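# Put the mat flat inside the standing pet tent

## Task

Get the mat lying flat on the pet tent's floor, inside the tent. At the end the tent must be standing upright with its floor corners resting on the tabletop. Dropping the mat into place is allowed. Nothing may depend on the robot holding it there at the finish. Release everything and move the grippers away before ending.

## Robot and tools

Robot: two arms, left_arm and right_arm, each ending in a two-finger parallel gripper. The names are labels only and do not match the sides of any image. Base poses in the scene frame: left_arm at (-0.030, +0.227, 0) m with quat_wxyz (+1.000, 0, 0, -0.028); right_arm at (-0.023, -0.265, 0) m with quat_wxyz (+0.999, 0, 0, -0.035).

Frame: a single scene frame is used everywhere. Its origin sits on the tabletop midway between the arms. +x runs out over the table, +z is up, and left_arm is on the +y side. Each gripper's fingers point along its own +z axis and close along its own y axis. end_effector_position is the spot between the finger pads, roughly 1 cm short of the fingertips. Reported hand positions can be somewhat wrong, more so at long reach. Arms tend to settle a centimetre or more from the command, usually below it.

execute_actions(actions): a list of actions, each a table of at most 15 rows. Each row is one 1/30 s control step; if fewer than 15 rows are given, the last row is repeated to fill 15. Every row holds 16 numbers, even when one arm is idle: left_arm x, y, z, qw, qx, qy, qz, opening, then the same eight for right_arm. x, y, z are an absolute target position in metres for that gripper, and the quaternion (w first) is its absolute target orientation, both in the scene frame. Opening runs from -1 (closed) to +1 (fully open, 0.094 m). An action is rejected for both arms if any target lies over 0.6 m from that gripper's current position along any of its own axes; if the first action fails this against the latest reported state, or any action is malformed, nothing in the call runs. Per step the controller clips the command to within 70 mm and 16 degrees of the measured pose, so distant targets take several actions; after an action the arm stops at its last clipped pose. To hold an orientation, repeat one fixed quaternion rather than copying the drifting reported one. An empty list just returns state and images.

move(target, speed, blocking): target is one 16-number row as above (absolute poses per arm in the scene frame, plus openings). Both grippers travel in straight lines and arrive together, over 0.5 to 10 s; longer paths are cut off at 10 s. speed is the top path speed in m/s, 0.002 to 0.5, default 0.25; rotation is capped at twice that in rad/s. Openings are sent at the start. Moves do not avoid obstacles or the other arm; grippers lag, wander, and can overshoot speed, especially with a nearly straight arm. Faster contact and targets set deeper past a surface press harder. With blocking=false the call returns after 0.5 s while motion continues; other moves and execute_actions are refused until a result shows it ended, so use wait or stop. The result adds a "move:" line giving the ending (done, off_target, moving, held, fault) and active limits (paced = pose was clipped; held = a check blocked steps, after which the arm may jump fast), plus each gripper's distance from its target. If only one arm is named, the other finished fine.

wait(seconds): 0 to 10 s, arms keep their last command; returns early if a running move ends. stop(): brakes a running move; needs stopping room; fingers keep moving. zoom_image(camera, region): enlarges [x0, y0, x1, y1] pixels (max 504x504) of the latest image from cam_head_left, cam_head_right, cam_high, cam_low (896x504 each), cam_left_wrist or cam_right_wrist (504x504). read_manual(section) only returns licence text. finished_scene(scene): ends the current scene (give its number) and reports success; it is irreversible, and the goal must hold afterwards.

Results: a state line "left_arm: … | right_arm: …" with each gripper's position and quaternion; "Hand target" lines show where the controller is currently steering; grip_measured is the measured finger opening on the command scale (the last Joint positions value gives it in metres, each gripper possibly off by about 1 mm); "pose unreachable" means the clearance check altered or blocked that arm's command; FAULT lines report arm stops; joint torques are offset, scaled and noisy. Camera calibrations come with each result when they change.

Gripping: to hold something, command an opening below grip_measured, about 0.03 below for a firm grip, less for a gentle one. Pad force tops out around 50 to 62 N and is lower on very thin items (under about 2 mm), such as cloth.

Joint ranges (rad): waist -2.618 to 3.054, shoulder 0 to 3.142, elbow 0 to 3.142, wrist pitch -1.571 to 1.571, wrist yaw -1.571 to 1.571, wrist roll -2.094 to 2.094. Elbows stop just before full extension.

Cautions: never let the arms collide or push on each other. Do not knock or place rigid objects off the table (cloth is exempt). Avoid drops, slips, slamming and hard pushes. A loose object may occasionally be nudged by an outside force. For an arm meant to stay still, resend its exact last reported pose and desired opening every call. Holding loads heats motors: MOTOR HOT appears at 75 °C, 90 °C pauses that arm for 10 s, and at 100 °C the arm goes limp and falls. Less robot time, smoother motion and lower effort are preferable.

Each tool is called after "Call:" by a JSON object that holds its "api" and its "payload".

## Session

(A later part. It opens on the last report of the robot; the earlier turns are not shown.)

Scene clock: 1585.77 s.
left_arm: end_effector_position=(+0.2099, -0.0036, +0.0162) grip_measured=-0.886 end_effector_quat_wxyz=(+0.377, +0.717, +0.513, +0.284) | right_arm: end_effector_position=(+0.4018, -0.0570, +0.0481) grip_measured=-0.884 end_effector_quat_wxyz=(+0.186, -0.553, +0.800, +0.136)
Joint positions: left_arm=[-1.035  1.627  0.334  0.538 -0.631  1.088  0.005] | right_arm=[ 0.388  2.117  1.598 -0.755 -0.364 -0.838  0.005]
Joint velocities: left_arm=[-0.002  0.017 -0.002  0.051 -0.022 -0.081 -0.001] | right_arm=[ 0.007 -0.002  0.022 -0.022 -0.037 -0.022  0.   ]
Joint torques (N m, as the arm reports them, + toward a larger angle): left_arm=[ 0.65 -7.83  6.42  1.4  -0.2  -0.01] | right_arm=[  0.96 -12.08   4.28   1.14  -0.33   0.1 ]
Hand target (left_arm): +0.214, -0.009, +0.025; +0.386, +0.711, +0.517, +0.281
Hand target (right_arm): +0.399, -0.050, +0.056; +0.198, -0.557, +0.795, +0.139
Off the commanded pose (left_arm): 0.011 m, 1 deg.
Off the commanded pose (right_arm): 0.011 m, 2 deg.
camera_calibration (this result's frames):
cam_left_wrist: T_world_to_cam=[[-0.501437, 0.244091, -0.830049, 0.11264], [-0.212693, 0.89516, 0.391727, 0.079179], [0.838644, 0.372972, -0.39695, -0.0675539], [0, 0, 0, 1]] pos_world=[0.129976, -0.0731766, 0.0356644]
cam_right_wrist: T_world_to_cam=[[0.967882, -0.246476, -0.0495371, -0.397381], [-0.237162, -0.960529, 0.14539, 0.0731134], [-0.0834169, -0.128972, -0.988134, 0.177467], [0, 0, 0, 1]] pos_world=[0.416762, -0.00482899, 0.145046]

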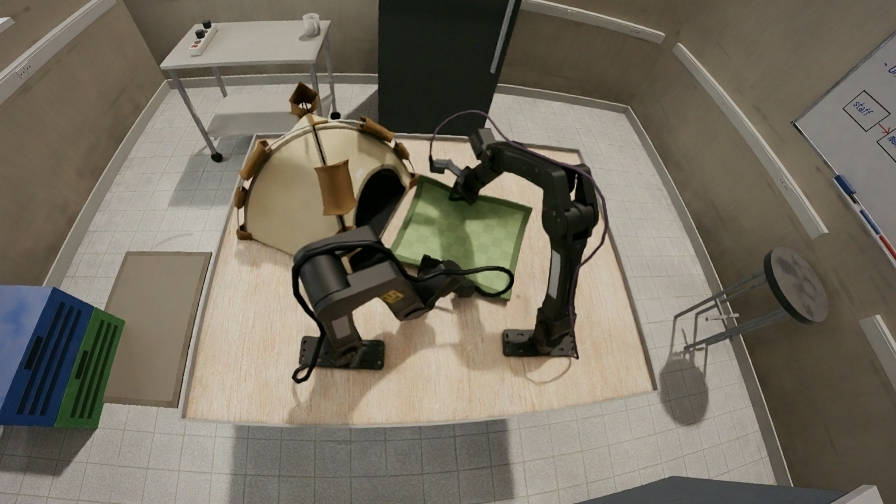

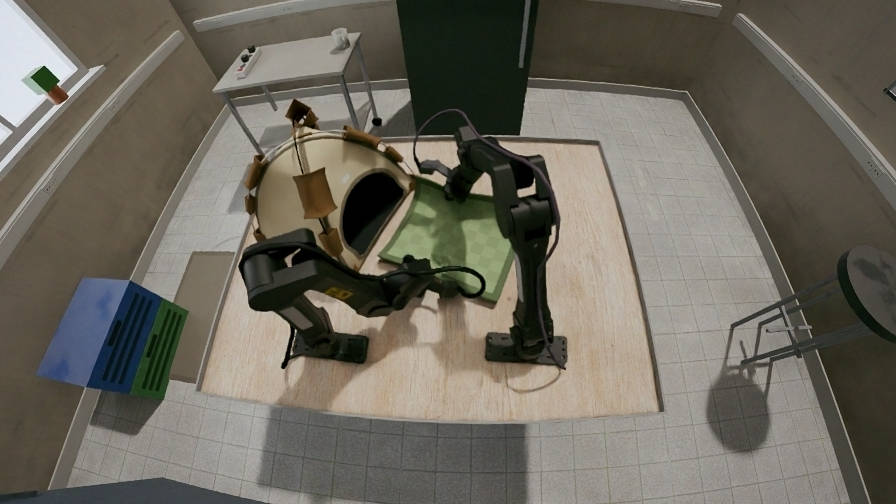

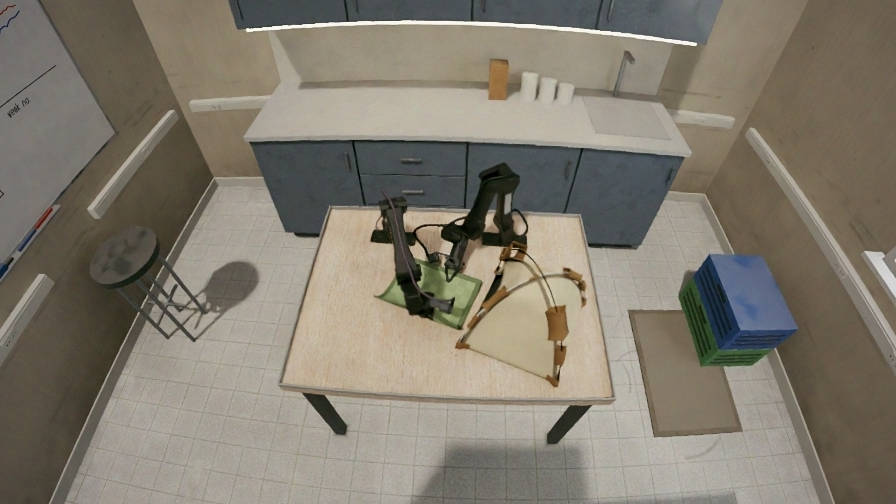

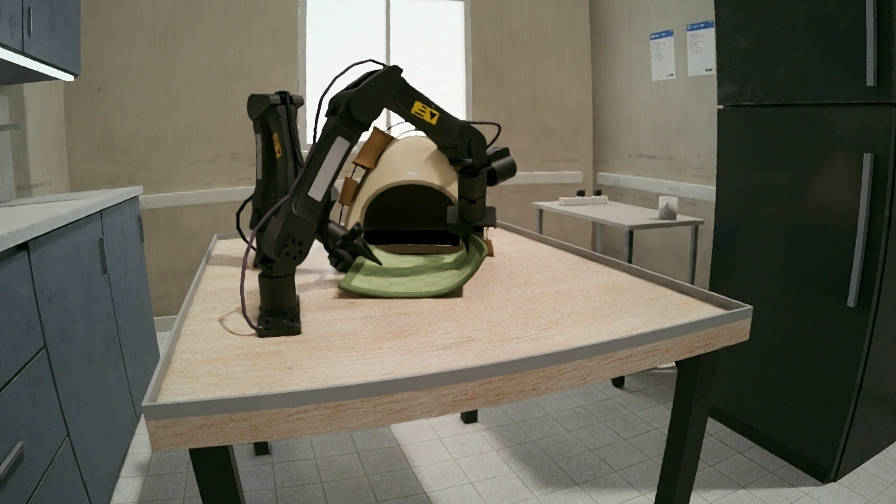

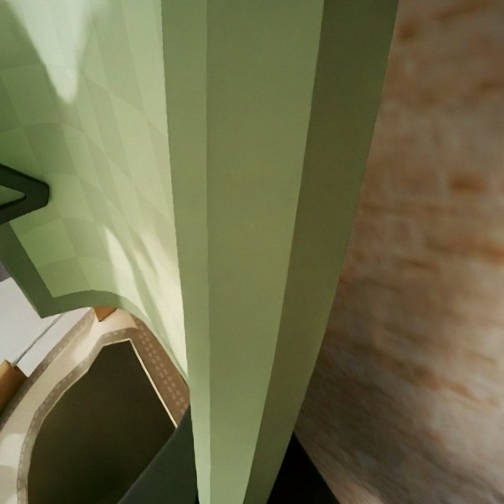

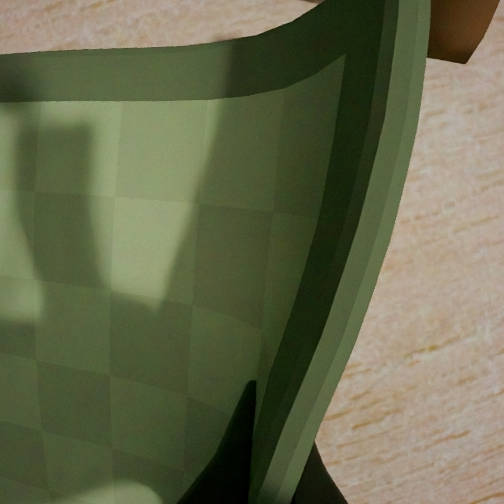

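Call:
{"api": "move", "payload": {"target": [0.200,0.015,0.105,0.0380,0.8695,0.4919,0.0215,-0.915,0.3625,-0.035,0.105,0.1919,-0.5907,0.7698,0.1473,-0.915], "speed": 0.2}}

Scene clock: 1596.33 s.
left_arm: end_effector_position=(+0.2061, +0.0127, +0.1026) grip_measured=-0.886 end_effector_quat_wxyz=(+0.048, +0.869, +0.490, +0.046) | right_arm: end_effector_position=(+0.3655, -0.0415, +0.0931) grip_measured=-0.884 end_effector_quat_wxyz=(+0.178, -0.582, +0.780, +0.145)
Joint positions: left_arm=[-0.719  1.646  1.275 -1.083 -0.061  1.343  0.005] | right_arm=[ 0.443  1.994  1.598 -0.891 -0.373 -0.855  0.005]
Joint velocities: left_arm=[-0.012  0.002  0.007 -0.051 -0.051  0.066 -0.   ] | right_arm=[-0.002 -0.002  0.007  0.037 -0.125 -0.007  0.001]
Joint torques (N m, as the arm reports them, + toward a larger angle): left_arm=[ 0.62 -6.68  8.75  0.09  0.26  0.12] | right_arm=[  0.81 -11.57   5.28   0.94  -0.36  -0.08]
Hand target (left_arm): +0.201, +0.013, +0.103; +0.035, +0.872, +0.488, +0.025
Hand target (right_arm): +0.362, -0.035, +0.105; +0.192, -0.591, +0.770, +0.147
Off the commanded pose (left_arm): 0.007 m, 3 deg.
Off the commanded pose (right_arm): 0.014 m, 2 deg.
move: off_target (left_arm, right_arm)
camera_calibration (this result's frames):
cam_left_wrist: T_world_to_cam=[[-0.81599, 0.564308, -0.125367, 0.166887], [0.370912, 0.677456, 0.635199, -0.112496], [0.443378, 0.471816, -0.762106, 0.0815252], [0, 0, 0, 1]] pos_world=[0.141758, -0.0564297, 0.15451]
cam_right_wrist: T_world_to_cam=[[0.982934, -0.174521, -0.0581585, -0.357919], [-0.164584, -0.975535, 0.14575, 0.0457233], [-0.082172, -0.13369, -0.987611, 0.22019], [0, 0, 0, 1]] pos_world=[0.37743, 0.0115774, 0.189982]

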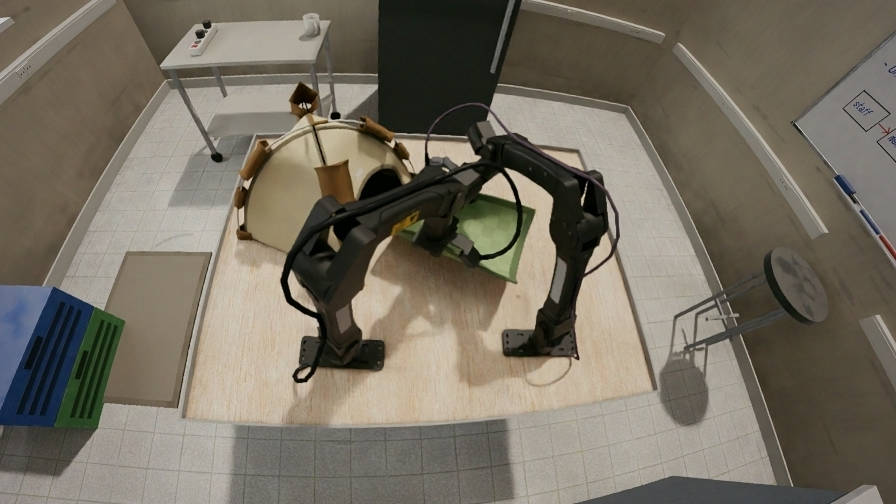

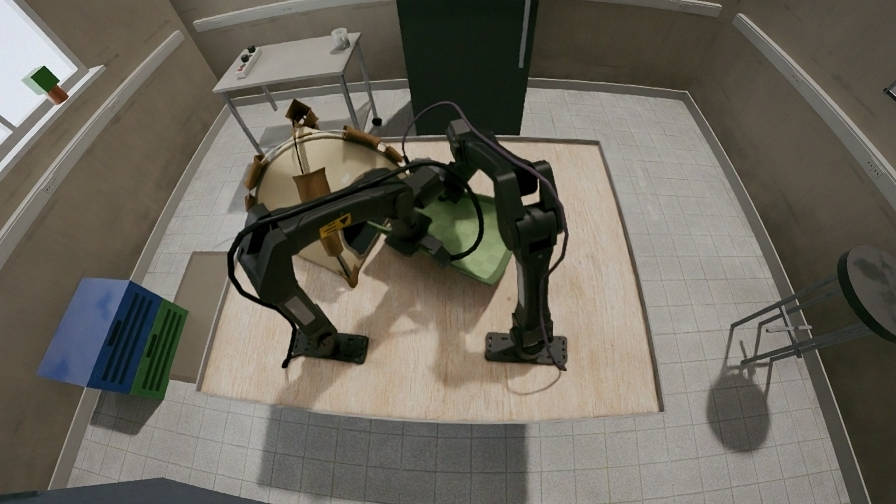

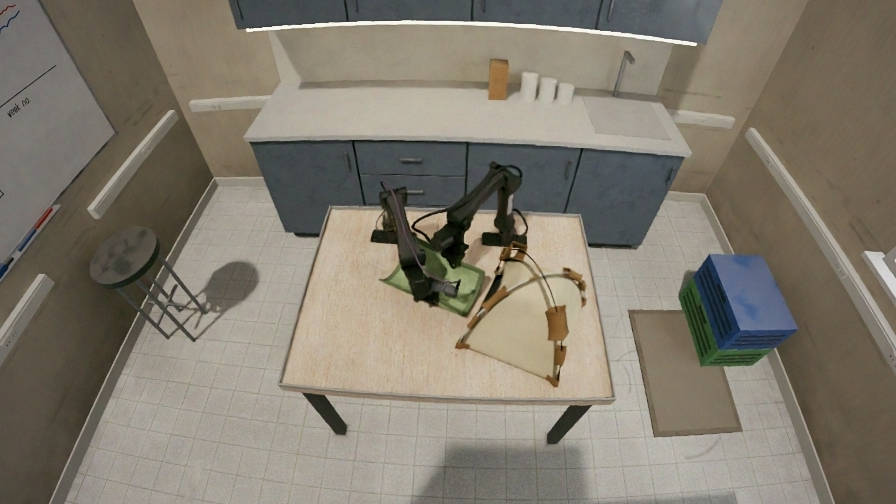

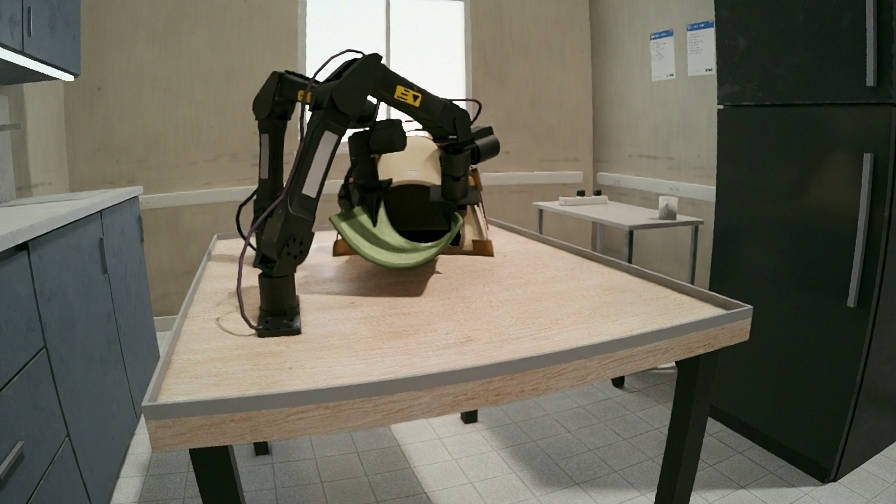

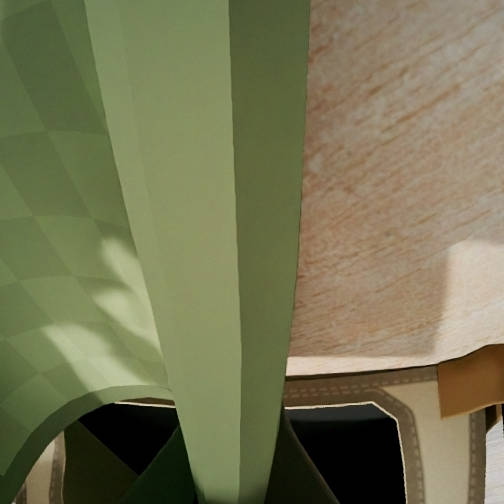

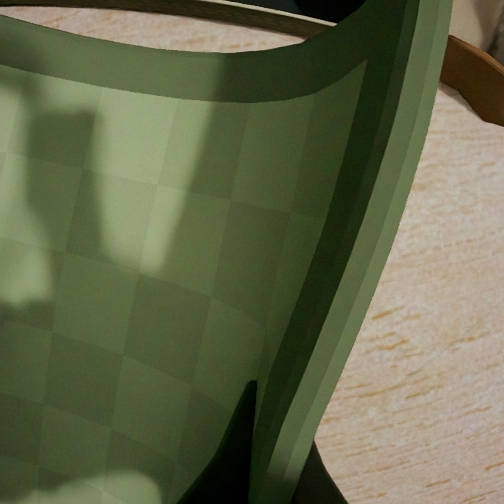

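A clean U has formed. Let me look closer.

Call:
{"api": "zoom_image", "payload": {"camera": "cam_low", "region": [320, 150, 510, 285]}}

Call:
{"api": "zoom_image", "payload": {"camera": "cam_high", "region": [370, 225, 540, 355]}}

Region (320, 150, 510, 285) of cam_low's 896x504 image, scaled by 2.653, with more detail than that image has; it fills the top 358 rows of this view, and the rest is white.

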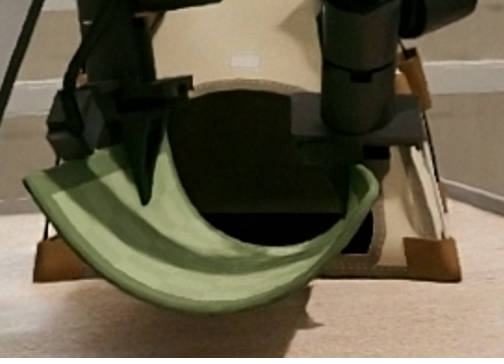

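Region (370, 225, 540, 355) of cam_high's 896x504 image, scaled by 2.965, with more detail than that image has; it fills the top 385 rows of this view, and the rest is white.

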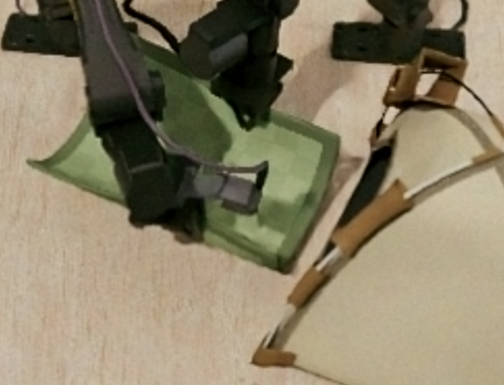

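Call:
{"api": "move", "payload": {"target": [0.2165,0.062,0.106,0.0380,0.8695,0.4919,0.0215,-0.915,0.371,0.016,0.118,0.1919,-0.5907,0.7698,0.1473,-0.915], "speed": 0.05}}

Call:
{"api": "zoom_image", "payload": {"camera": "cam_low", "region": [320, 150, 510, 285]}}

Scene clock: 1625.37 s.
left_arm: end_effector_position=(+0.2275, +0.0567, +0.1054) grip_measured=-0.886 end_effector_quat_wxyz=(+0.042, +0.868, +0.494, +0.038) | right_arm: end_effector_position=(+0.3687, +0.0087, +0.1083) grip_measured=-0.884 end_effector_quat_wxyz=(+0.185, -0.588, +0.774, +0.145)
Joint positions: left_arm=[-0.551  1.614  1.254 -1.102 -0.031  1.502  0.005] | right_arm=[ 0.55   2.064  1.753 -0.928 -0.345 -0.762  0.005]
Joint velocities: left_arm=[-0.022 -0.007 -0.012 -0.037 -0.066  0.007  0.   ] | right_arm=[ 0.002  0.022  0.007 -0.037  0.051 -0.022 -0.001]
Joint torques (N m, as the arm reports them, + toward a larger angle): left_arm=[ 0.64 -9.83  4.31  0.21  0.17  0.11] | right_arm=[ 0.71 -9.83  8.36  0.89 -0.23  0.05]
Hand target (left_arm): +0.216, +0.062, +0.106; +0.037, +0.870, +0.492, +0.021
Hand target (right_arm): +0.370, +0.016, +0.118; +0.192, -0.590, +0.770, +0.147
Off the commanded pose (left_arm): 0.012 m, 2 deg.
Off the commanded pose (right_arm): 0.012 m, 1 deg.
move: off_target (left_arm, right_arm)
camera_calibration (this result's frames):
cam_left_wrist: T_world_to_cam=[[-0.82261, 0.55809, -0.108856, 0.159984], [0.377792, 0.679524, 0.628904, -0.153096], [0.424955, 0.476218, -0.769824, 0.0581081], [0, 0, 0, 1]] pos_world=[0.16475, -0.0129253, 0.158431]
cam_right_wrist: T_world_to_cam=[[0.986326, -0.158756, -0.0442526, -0.354364], [-0.151427, -0.978945, 0.136878, 0.0891107], [-0.0650511, -0.128305, -0.989599, 0.236085], [0, 0, 0, 1]] pos_world=[0.37837, 0.0612679, 0.205751]

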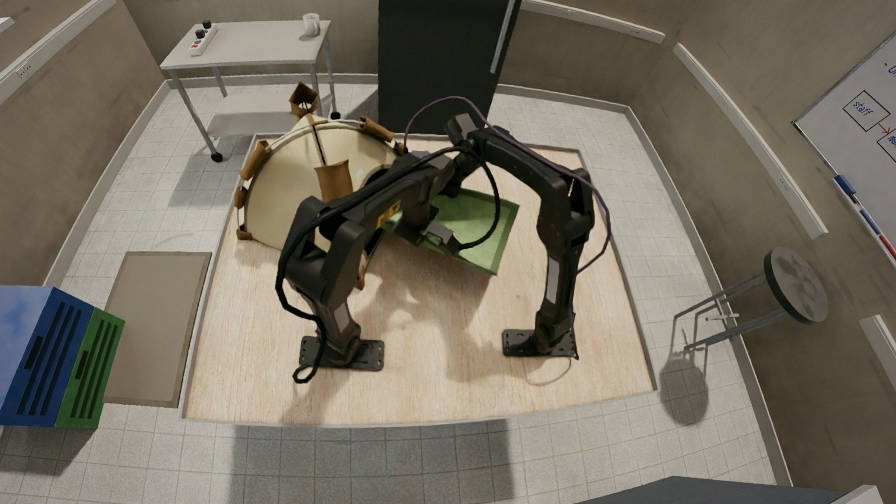

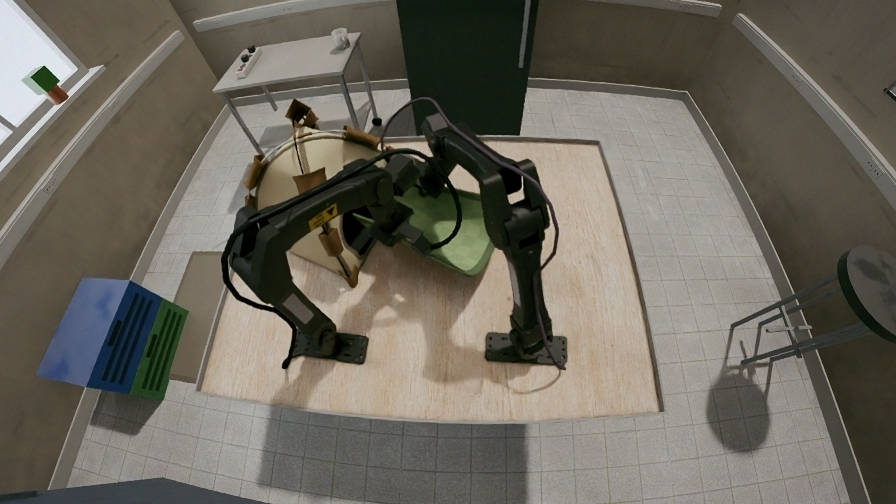

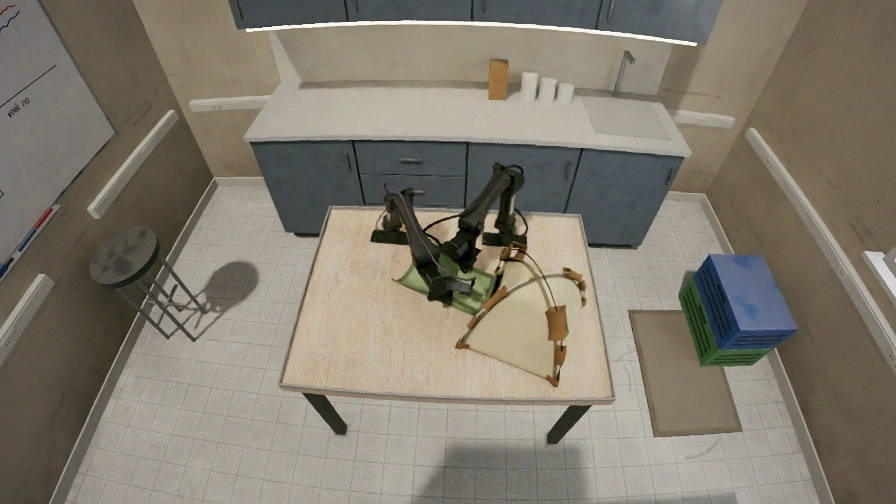

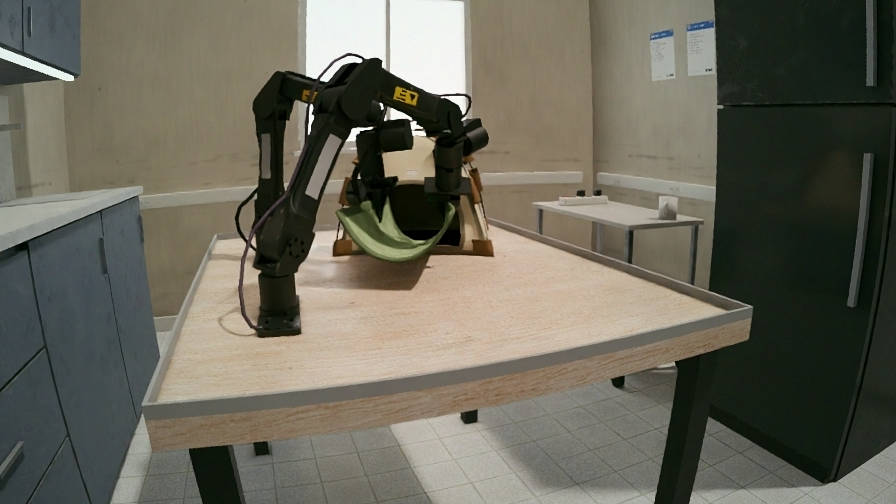

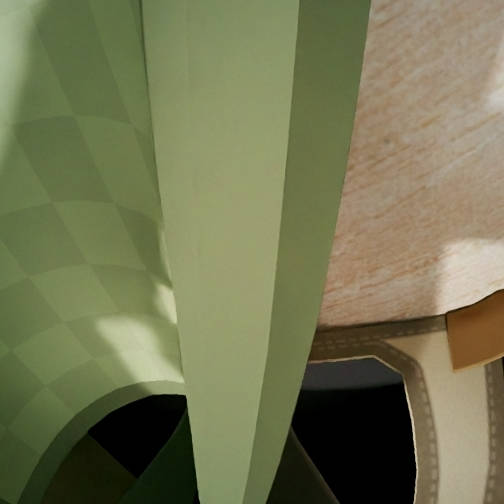

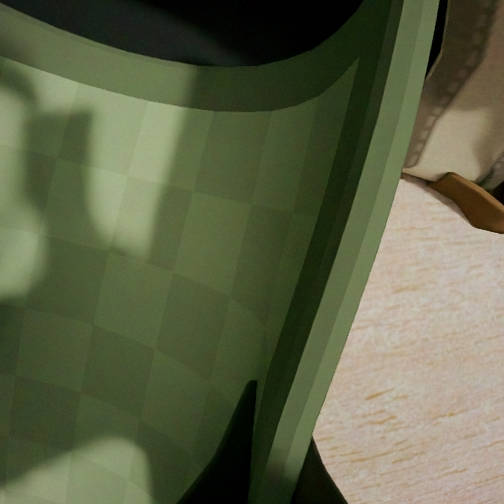

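Region (320, 150, 510, 285) of cam_low's 896x504 image, scaled by 2.653, with more detail than that image has; it fills the top 358 rows of this view, and the rest is white.

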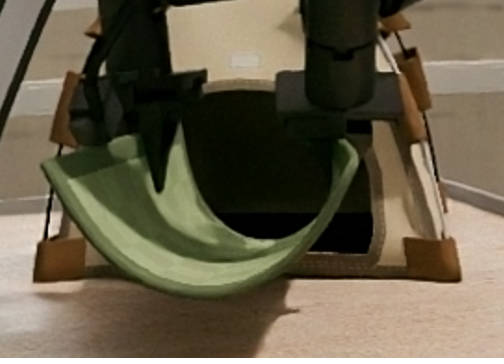

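Call:
{"api": "move", "payload": {"target": [0.203,0.069,0.078,0.0380,0.8695,0.4919,0.0215,-0.915,0.368,0.016,0.080,0.1919,-0.5907,0.7698,0.1473,-0.915], "speed": 0.05}}

Call:
{"api": "zoom_image", "payload": {"camera": "cam_low", "region": [320, 150, 510, 285]}}

Scene clock: 1631.83 s.
left_arm: end_effector_position=(+0.2111, +0.0677, +0.0776) grip_measured=-0.886 end_effector_quat_wxyz=(+0.034, +0.869, +0.493, +0.033) | right_arm: end_effector_position=(+0.3691, +0.0080, +0.0810) grip_measured=-0.884 end_effector_quat_wxyz=(+0.184, -0.586, +0.776, +0.143)
Joint positions: left_arm=[-0.551  1.575  1.104 -1.009 -0.03   1.505  0.005] | right_arm=[ 0.55   2.078  1.666 -0.829 -0.34  -0.757  0.005]
Joint velocities: left_arm=[-0.012  0.007 -0.007 -0.007 -0.022  0.007 -0.   ] | right_arm=[-0.002 -0.002  0.002  0.007 -0.007  0.037  0.001]
Joint torques (N m, as the arm reports them, + toward a larger angle): left_arm=[ 0.17 -9.3   4.14  0.38  0.18  0.04] | right_arm=[ 1.   -9.9   4.71  1.33 -0.29  0.05]
Hand target (left_arm): +0.203, +0.069, +0.078; +0.038, +0.870, +0.492, +0.021
Hand target (right_arm): +0.368, +0.016, +0.080; +0.192, -0.591, +0.770, +0.147
Off the commanded pose (left_arm): 0.008 m, 1 deg.
Off the commanded pose (right_arm): 0.008 m, 1 deg.
move: done
camera_calibration (this result's frames):
cam_left_wrist: T_world_to_cam=[[-0.822402, 0.561658, -0.0905302, 0.135594], [0.390054, 0.672511, 0.628957, -0.139008], [0.414141, 0.481944, -0.772151, 0.0405561], [0, 0, 0, 1]] pos_world=[0.148938, -0.00221921, 0.131021]
cam_right_wrist: T_world_to_cam=[[0.985254, -0.16508, -0.0449895, -0.355552], [-0.157347, -0.977461, 0.140753, 0.0941177], [-0.067211, -0.131598, -0.989022, 0.209746], [0, 0, 0, 1]] pos_world=[0.379215, 0.0609041, 0.1782]

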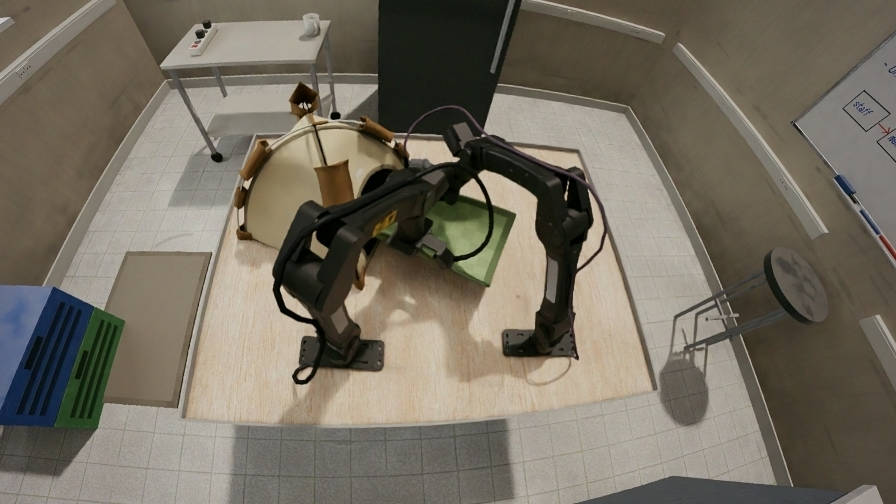

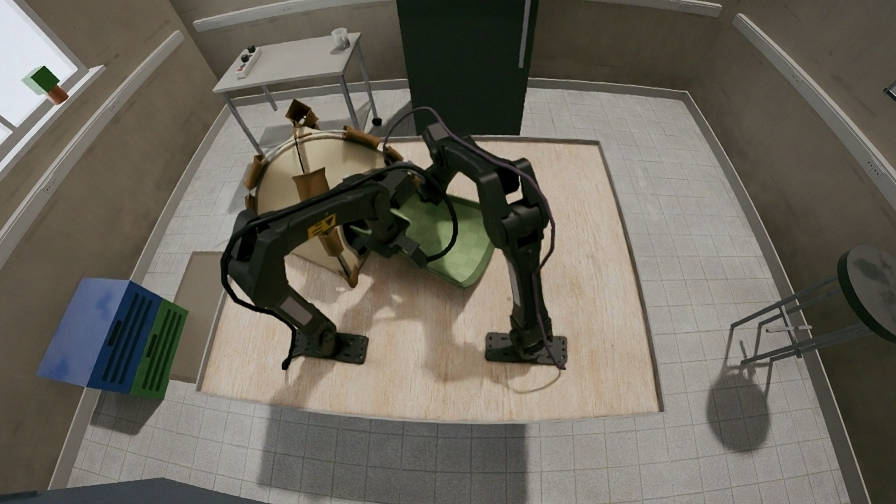

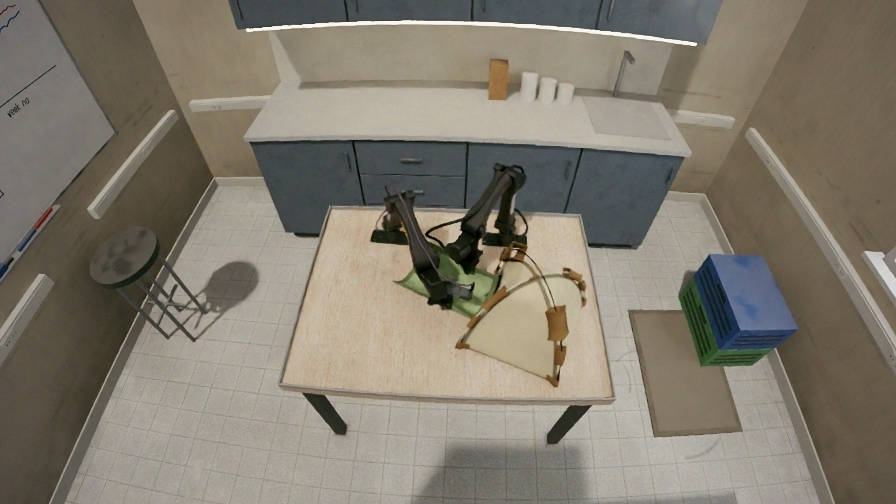

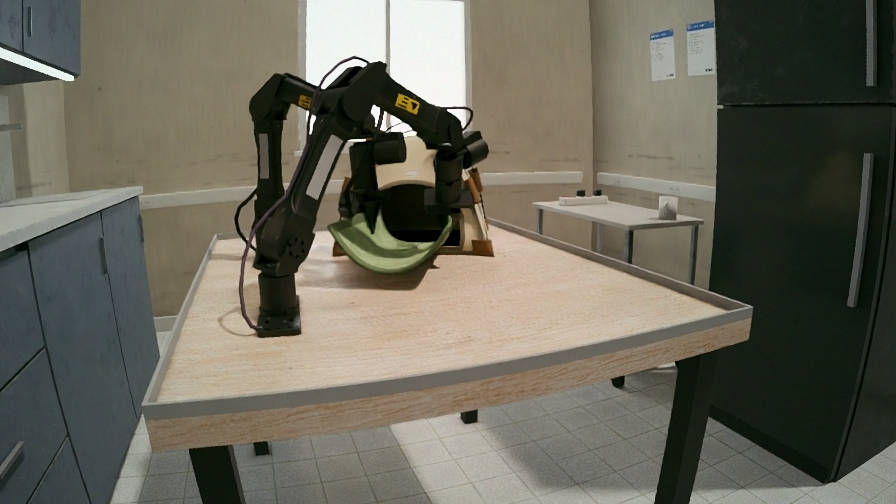

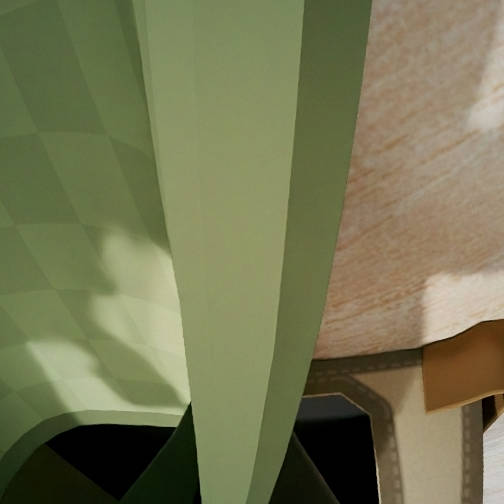

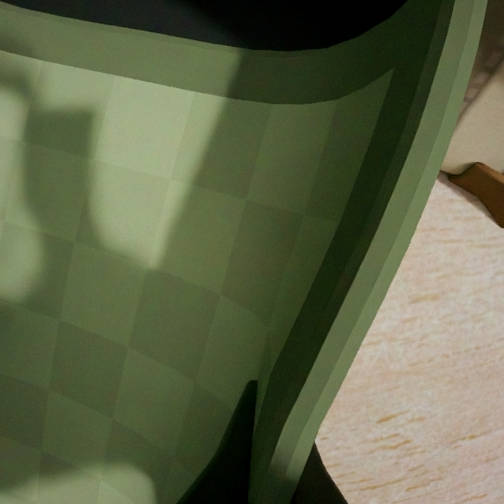

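Region (320, 150, 510, 285) of cam_low's 896x504 image, scaled by 2.653, with more detail than that image has; it fills the top 358 rows of this view, and the rest is white.

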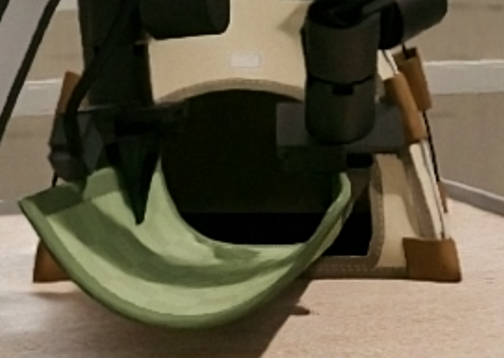

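Call:
{"api": "move", "payload": {"target": [0.203,0.069,0.078,0.0380,0.8695,0.4919,0.0215,-0.915,0.372,0.036,0.086,0.1919,-0.5907,0.7698,0.1473,-0.915], "speed": 0.04}}

Call:
{"api": "zoom_image", "payload": {"camera": "cam_low", "region": [320, 150, 510, 285]}}

Scene clock: 1639.33 s.
left_arm: end_effector_position=(+0.2119, +0.0674, +0.0777) grip_measured=-0.886 end_effector_quat_wxyz=(+0.036, +0.869, +0.493, +0.034) | right_arm: end_effector_position=(+0.3676, +0.0264, +0.0760) grip_measured=-0.884 end_effector_quat_wxyz=(+0.179, -0.588, +0.775, +0.146)
Joint positions: left_arm=[-0.551  1.575  1.104 -1.006 -0.03   1.505  0.005] | right_arm=[ 0.588  2.117  1.707 -0.828 -0.333 -0.724  0.005]
Joint velocities: left_arm=[-0.007  0.012  0.002 -0.007  0.081 -0.007 -0.001] | right_arm=[ 0.017  0.012 -0.007 -0.007  0.037  0.022  0.001]
Joint torques (N m, as the arm reports them, + toward a larger angle): left_arm=[ 0.19 -9.25  4.28  0.36  0.18  0.04] | right_arm=[ 0.75 -9.97  8.35  1.01 -0.23  0.09]
Hand target (left_arm): +0.203, +0.069, +0.078; +0.038, +0.870, +0.492, +0.022
Hand target (right_arm): +0.371, +0.036, +0.086; +0.192, -0.591, +0.770, +0.147
Off the commanded pose (left_arm): 0.009 m, 1 deg.
Off the commanded pose (right_arm): 0.015 m, 2 deg.
move: off_target (right_arm)
camera_calibration (this result's frames):
cam_left_wrist: T_world_to_cam=[[-0.822141, 0.561477, -0.0939543, 0.136671], [0.38796, 0.673377, 0.629326, -0.138754], [0.416619, 0.480944, -0.771441, 0.0399652], [0, 0, 0, 1]] pos_world=[0.149544, -0.00252494, 0.130993]
cam_right_wrist: T_world_to_cam=[[0.985737, -0.159435, -0.0538812, -0.350883], [-0.150377, -0.97818, 0.143356, 0.109786], [-0.0755614, -0.133209, -0.988203, 0.210198], [0, 0, 0, 1]] pos_world=[0.37827, 0.0794481, 0.173074]

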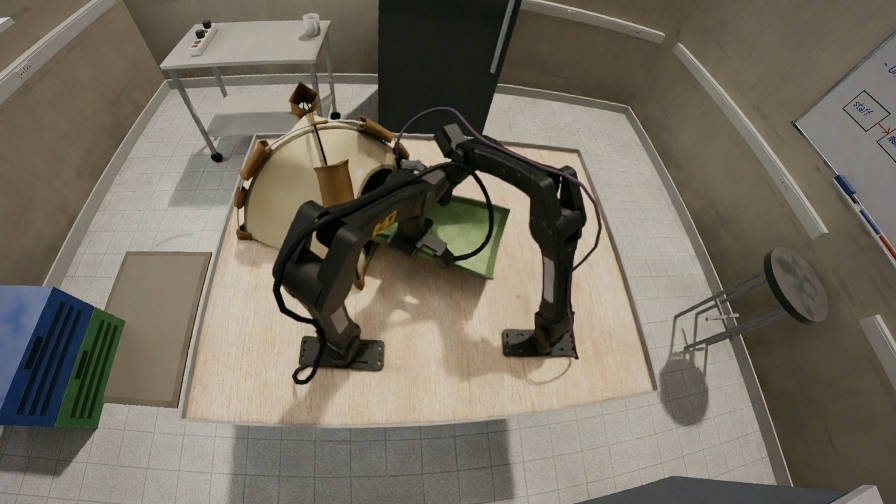

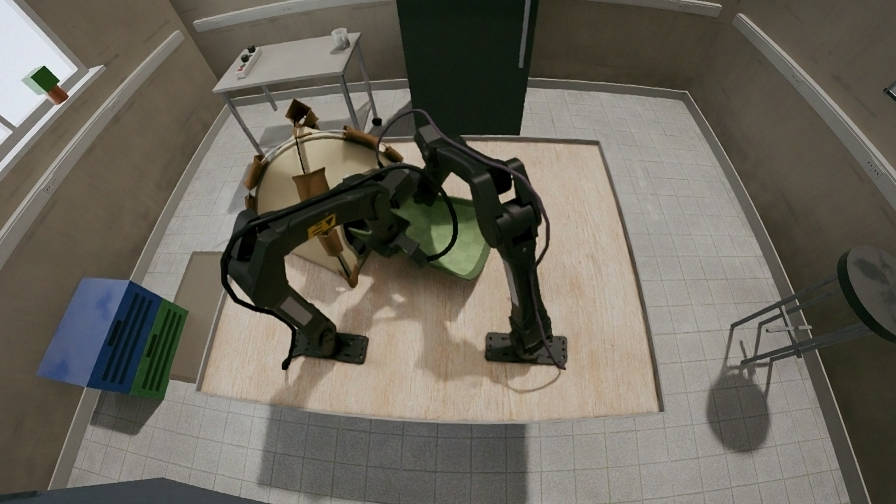

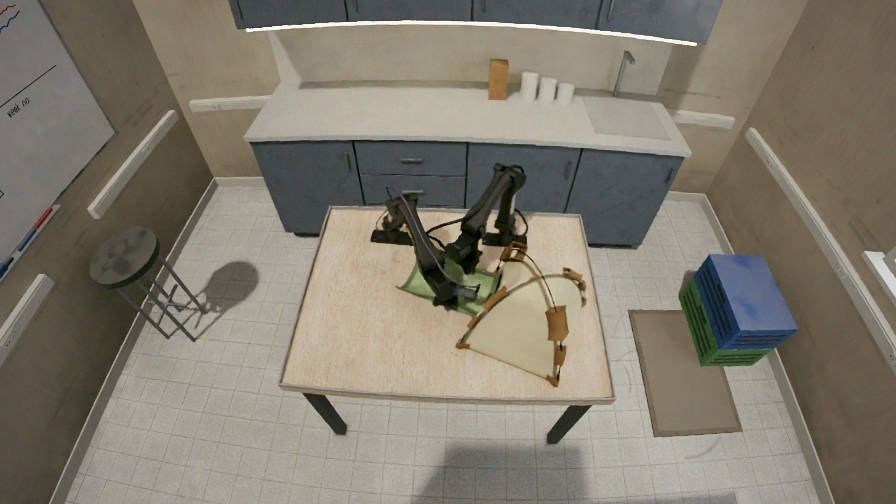

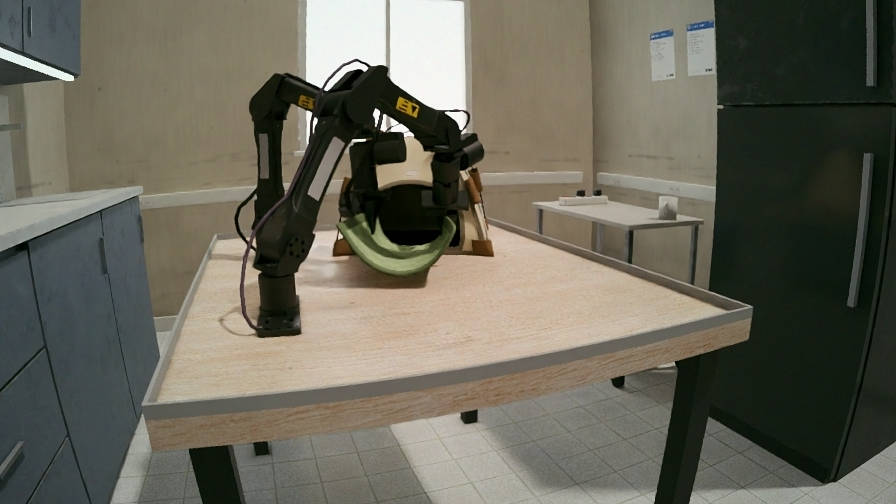

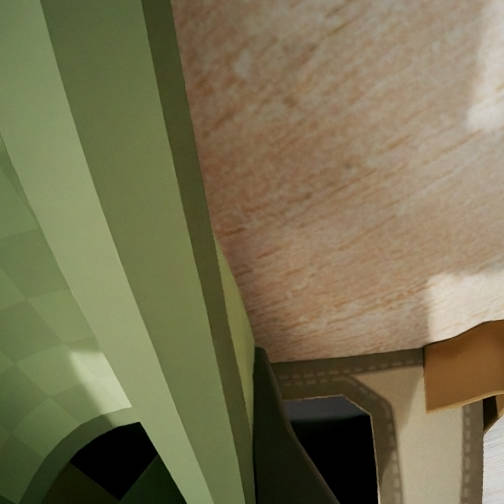

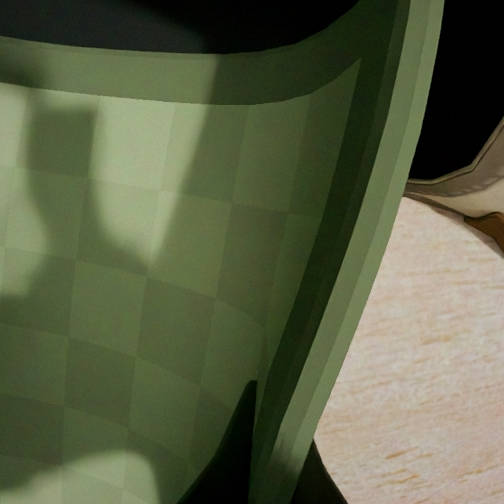

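Region (320, 150, 510, 285) of cam_low's 896x504 image, scaled by 2.653, with more detail than that image has; it fills the top 358 rows of this view, and the rest is white.

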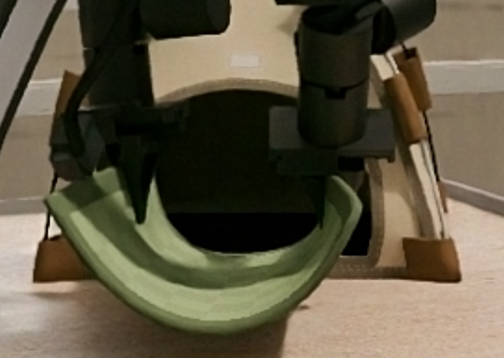

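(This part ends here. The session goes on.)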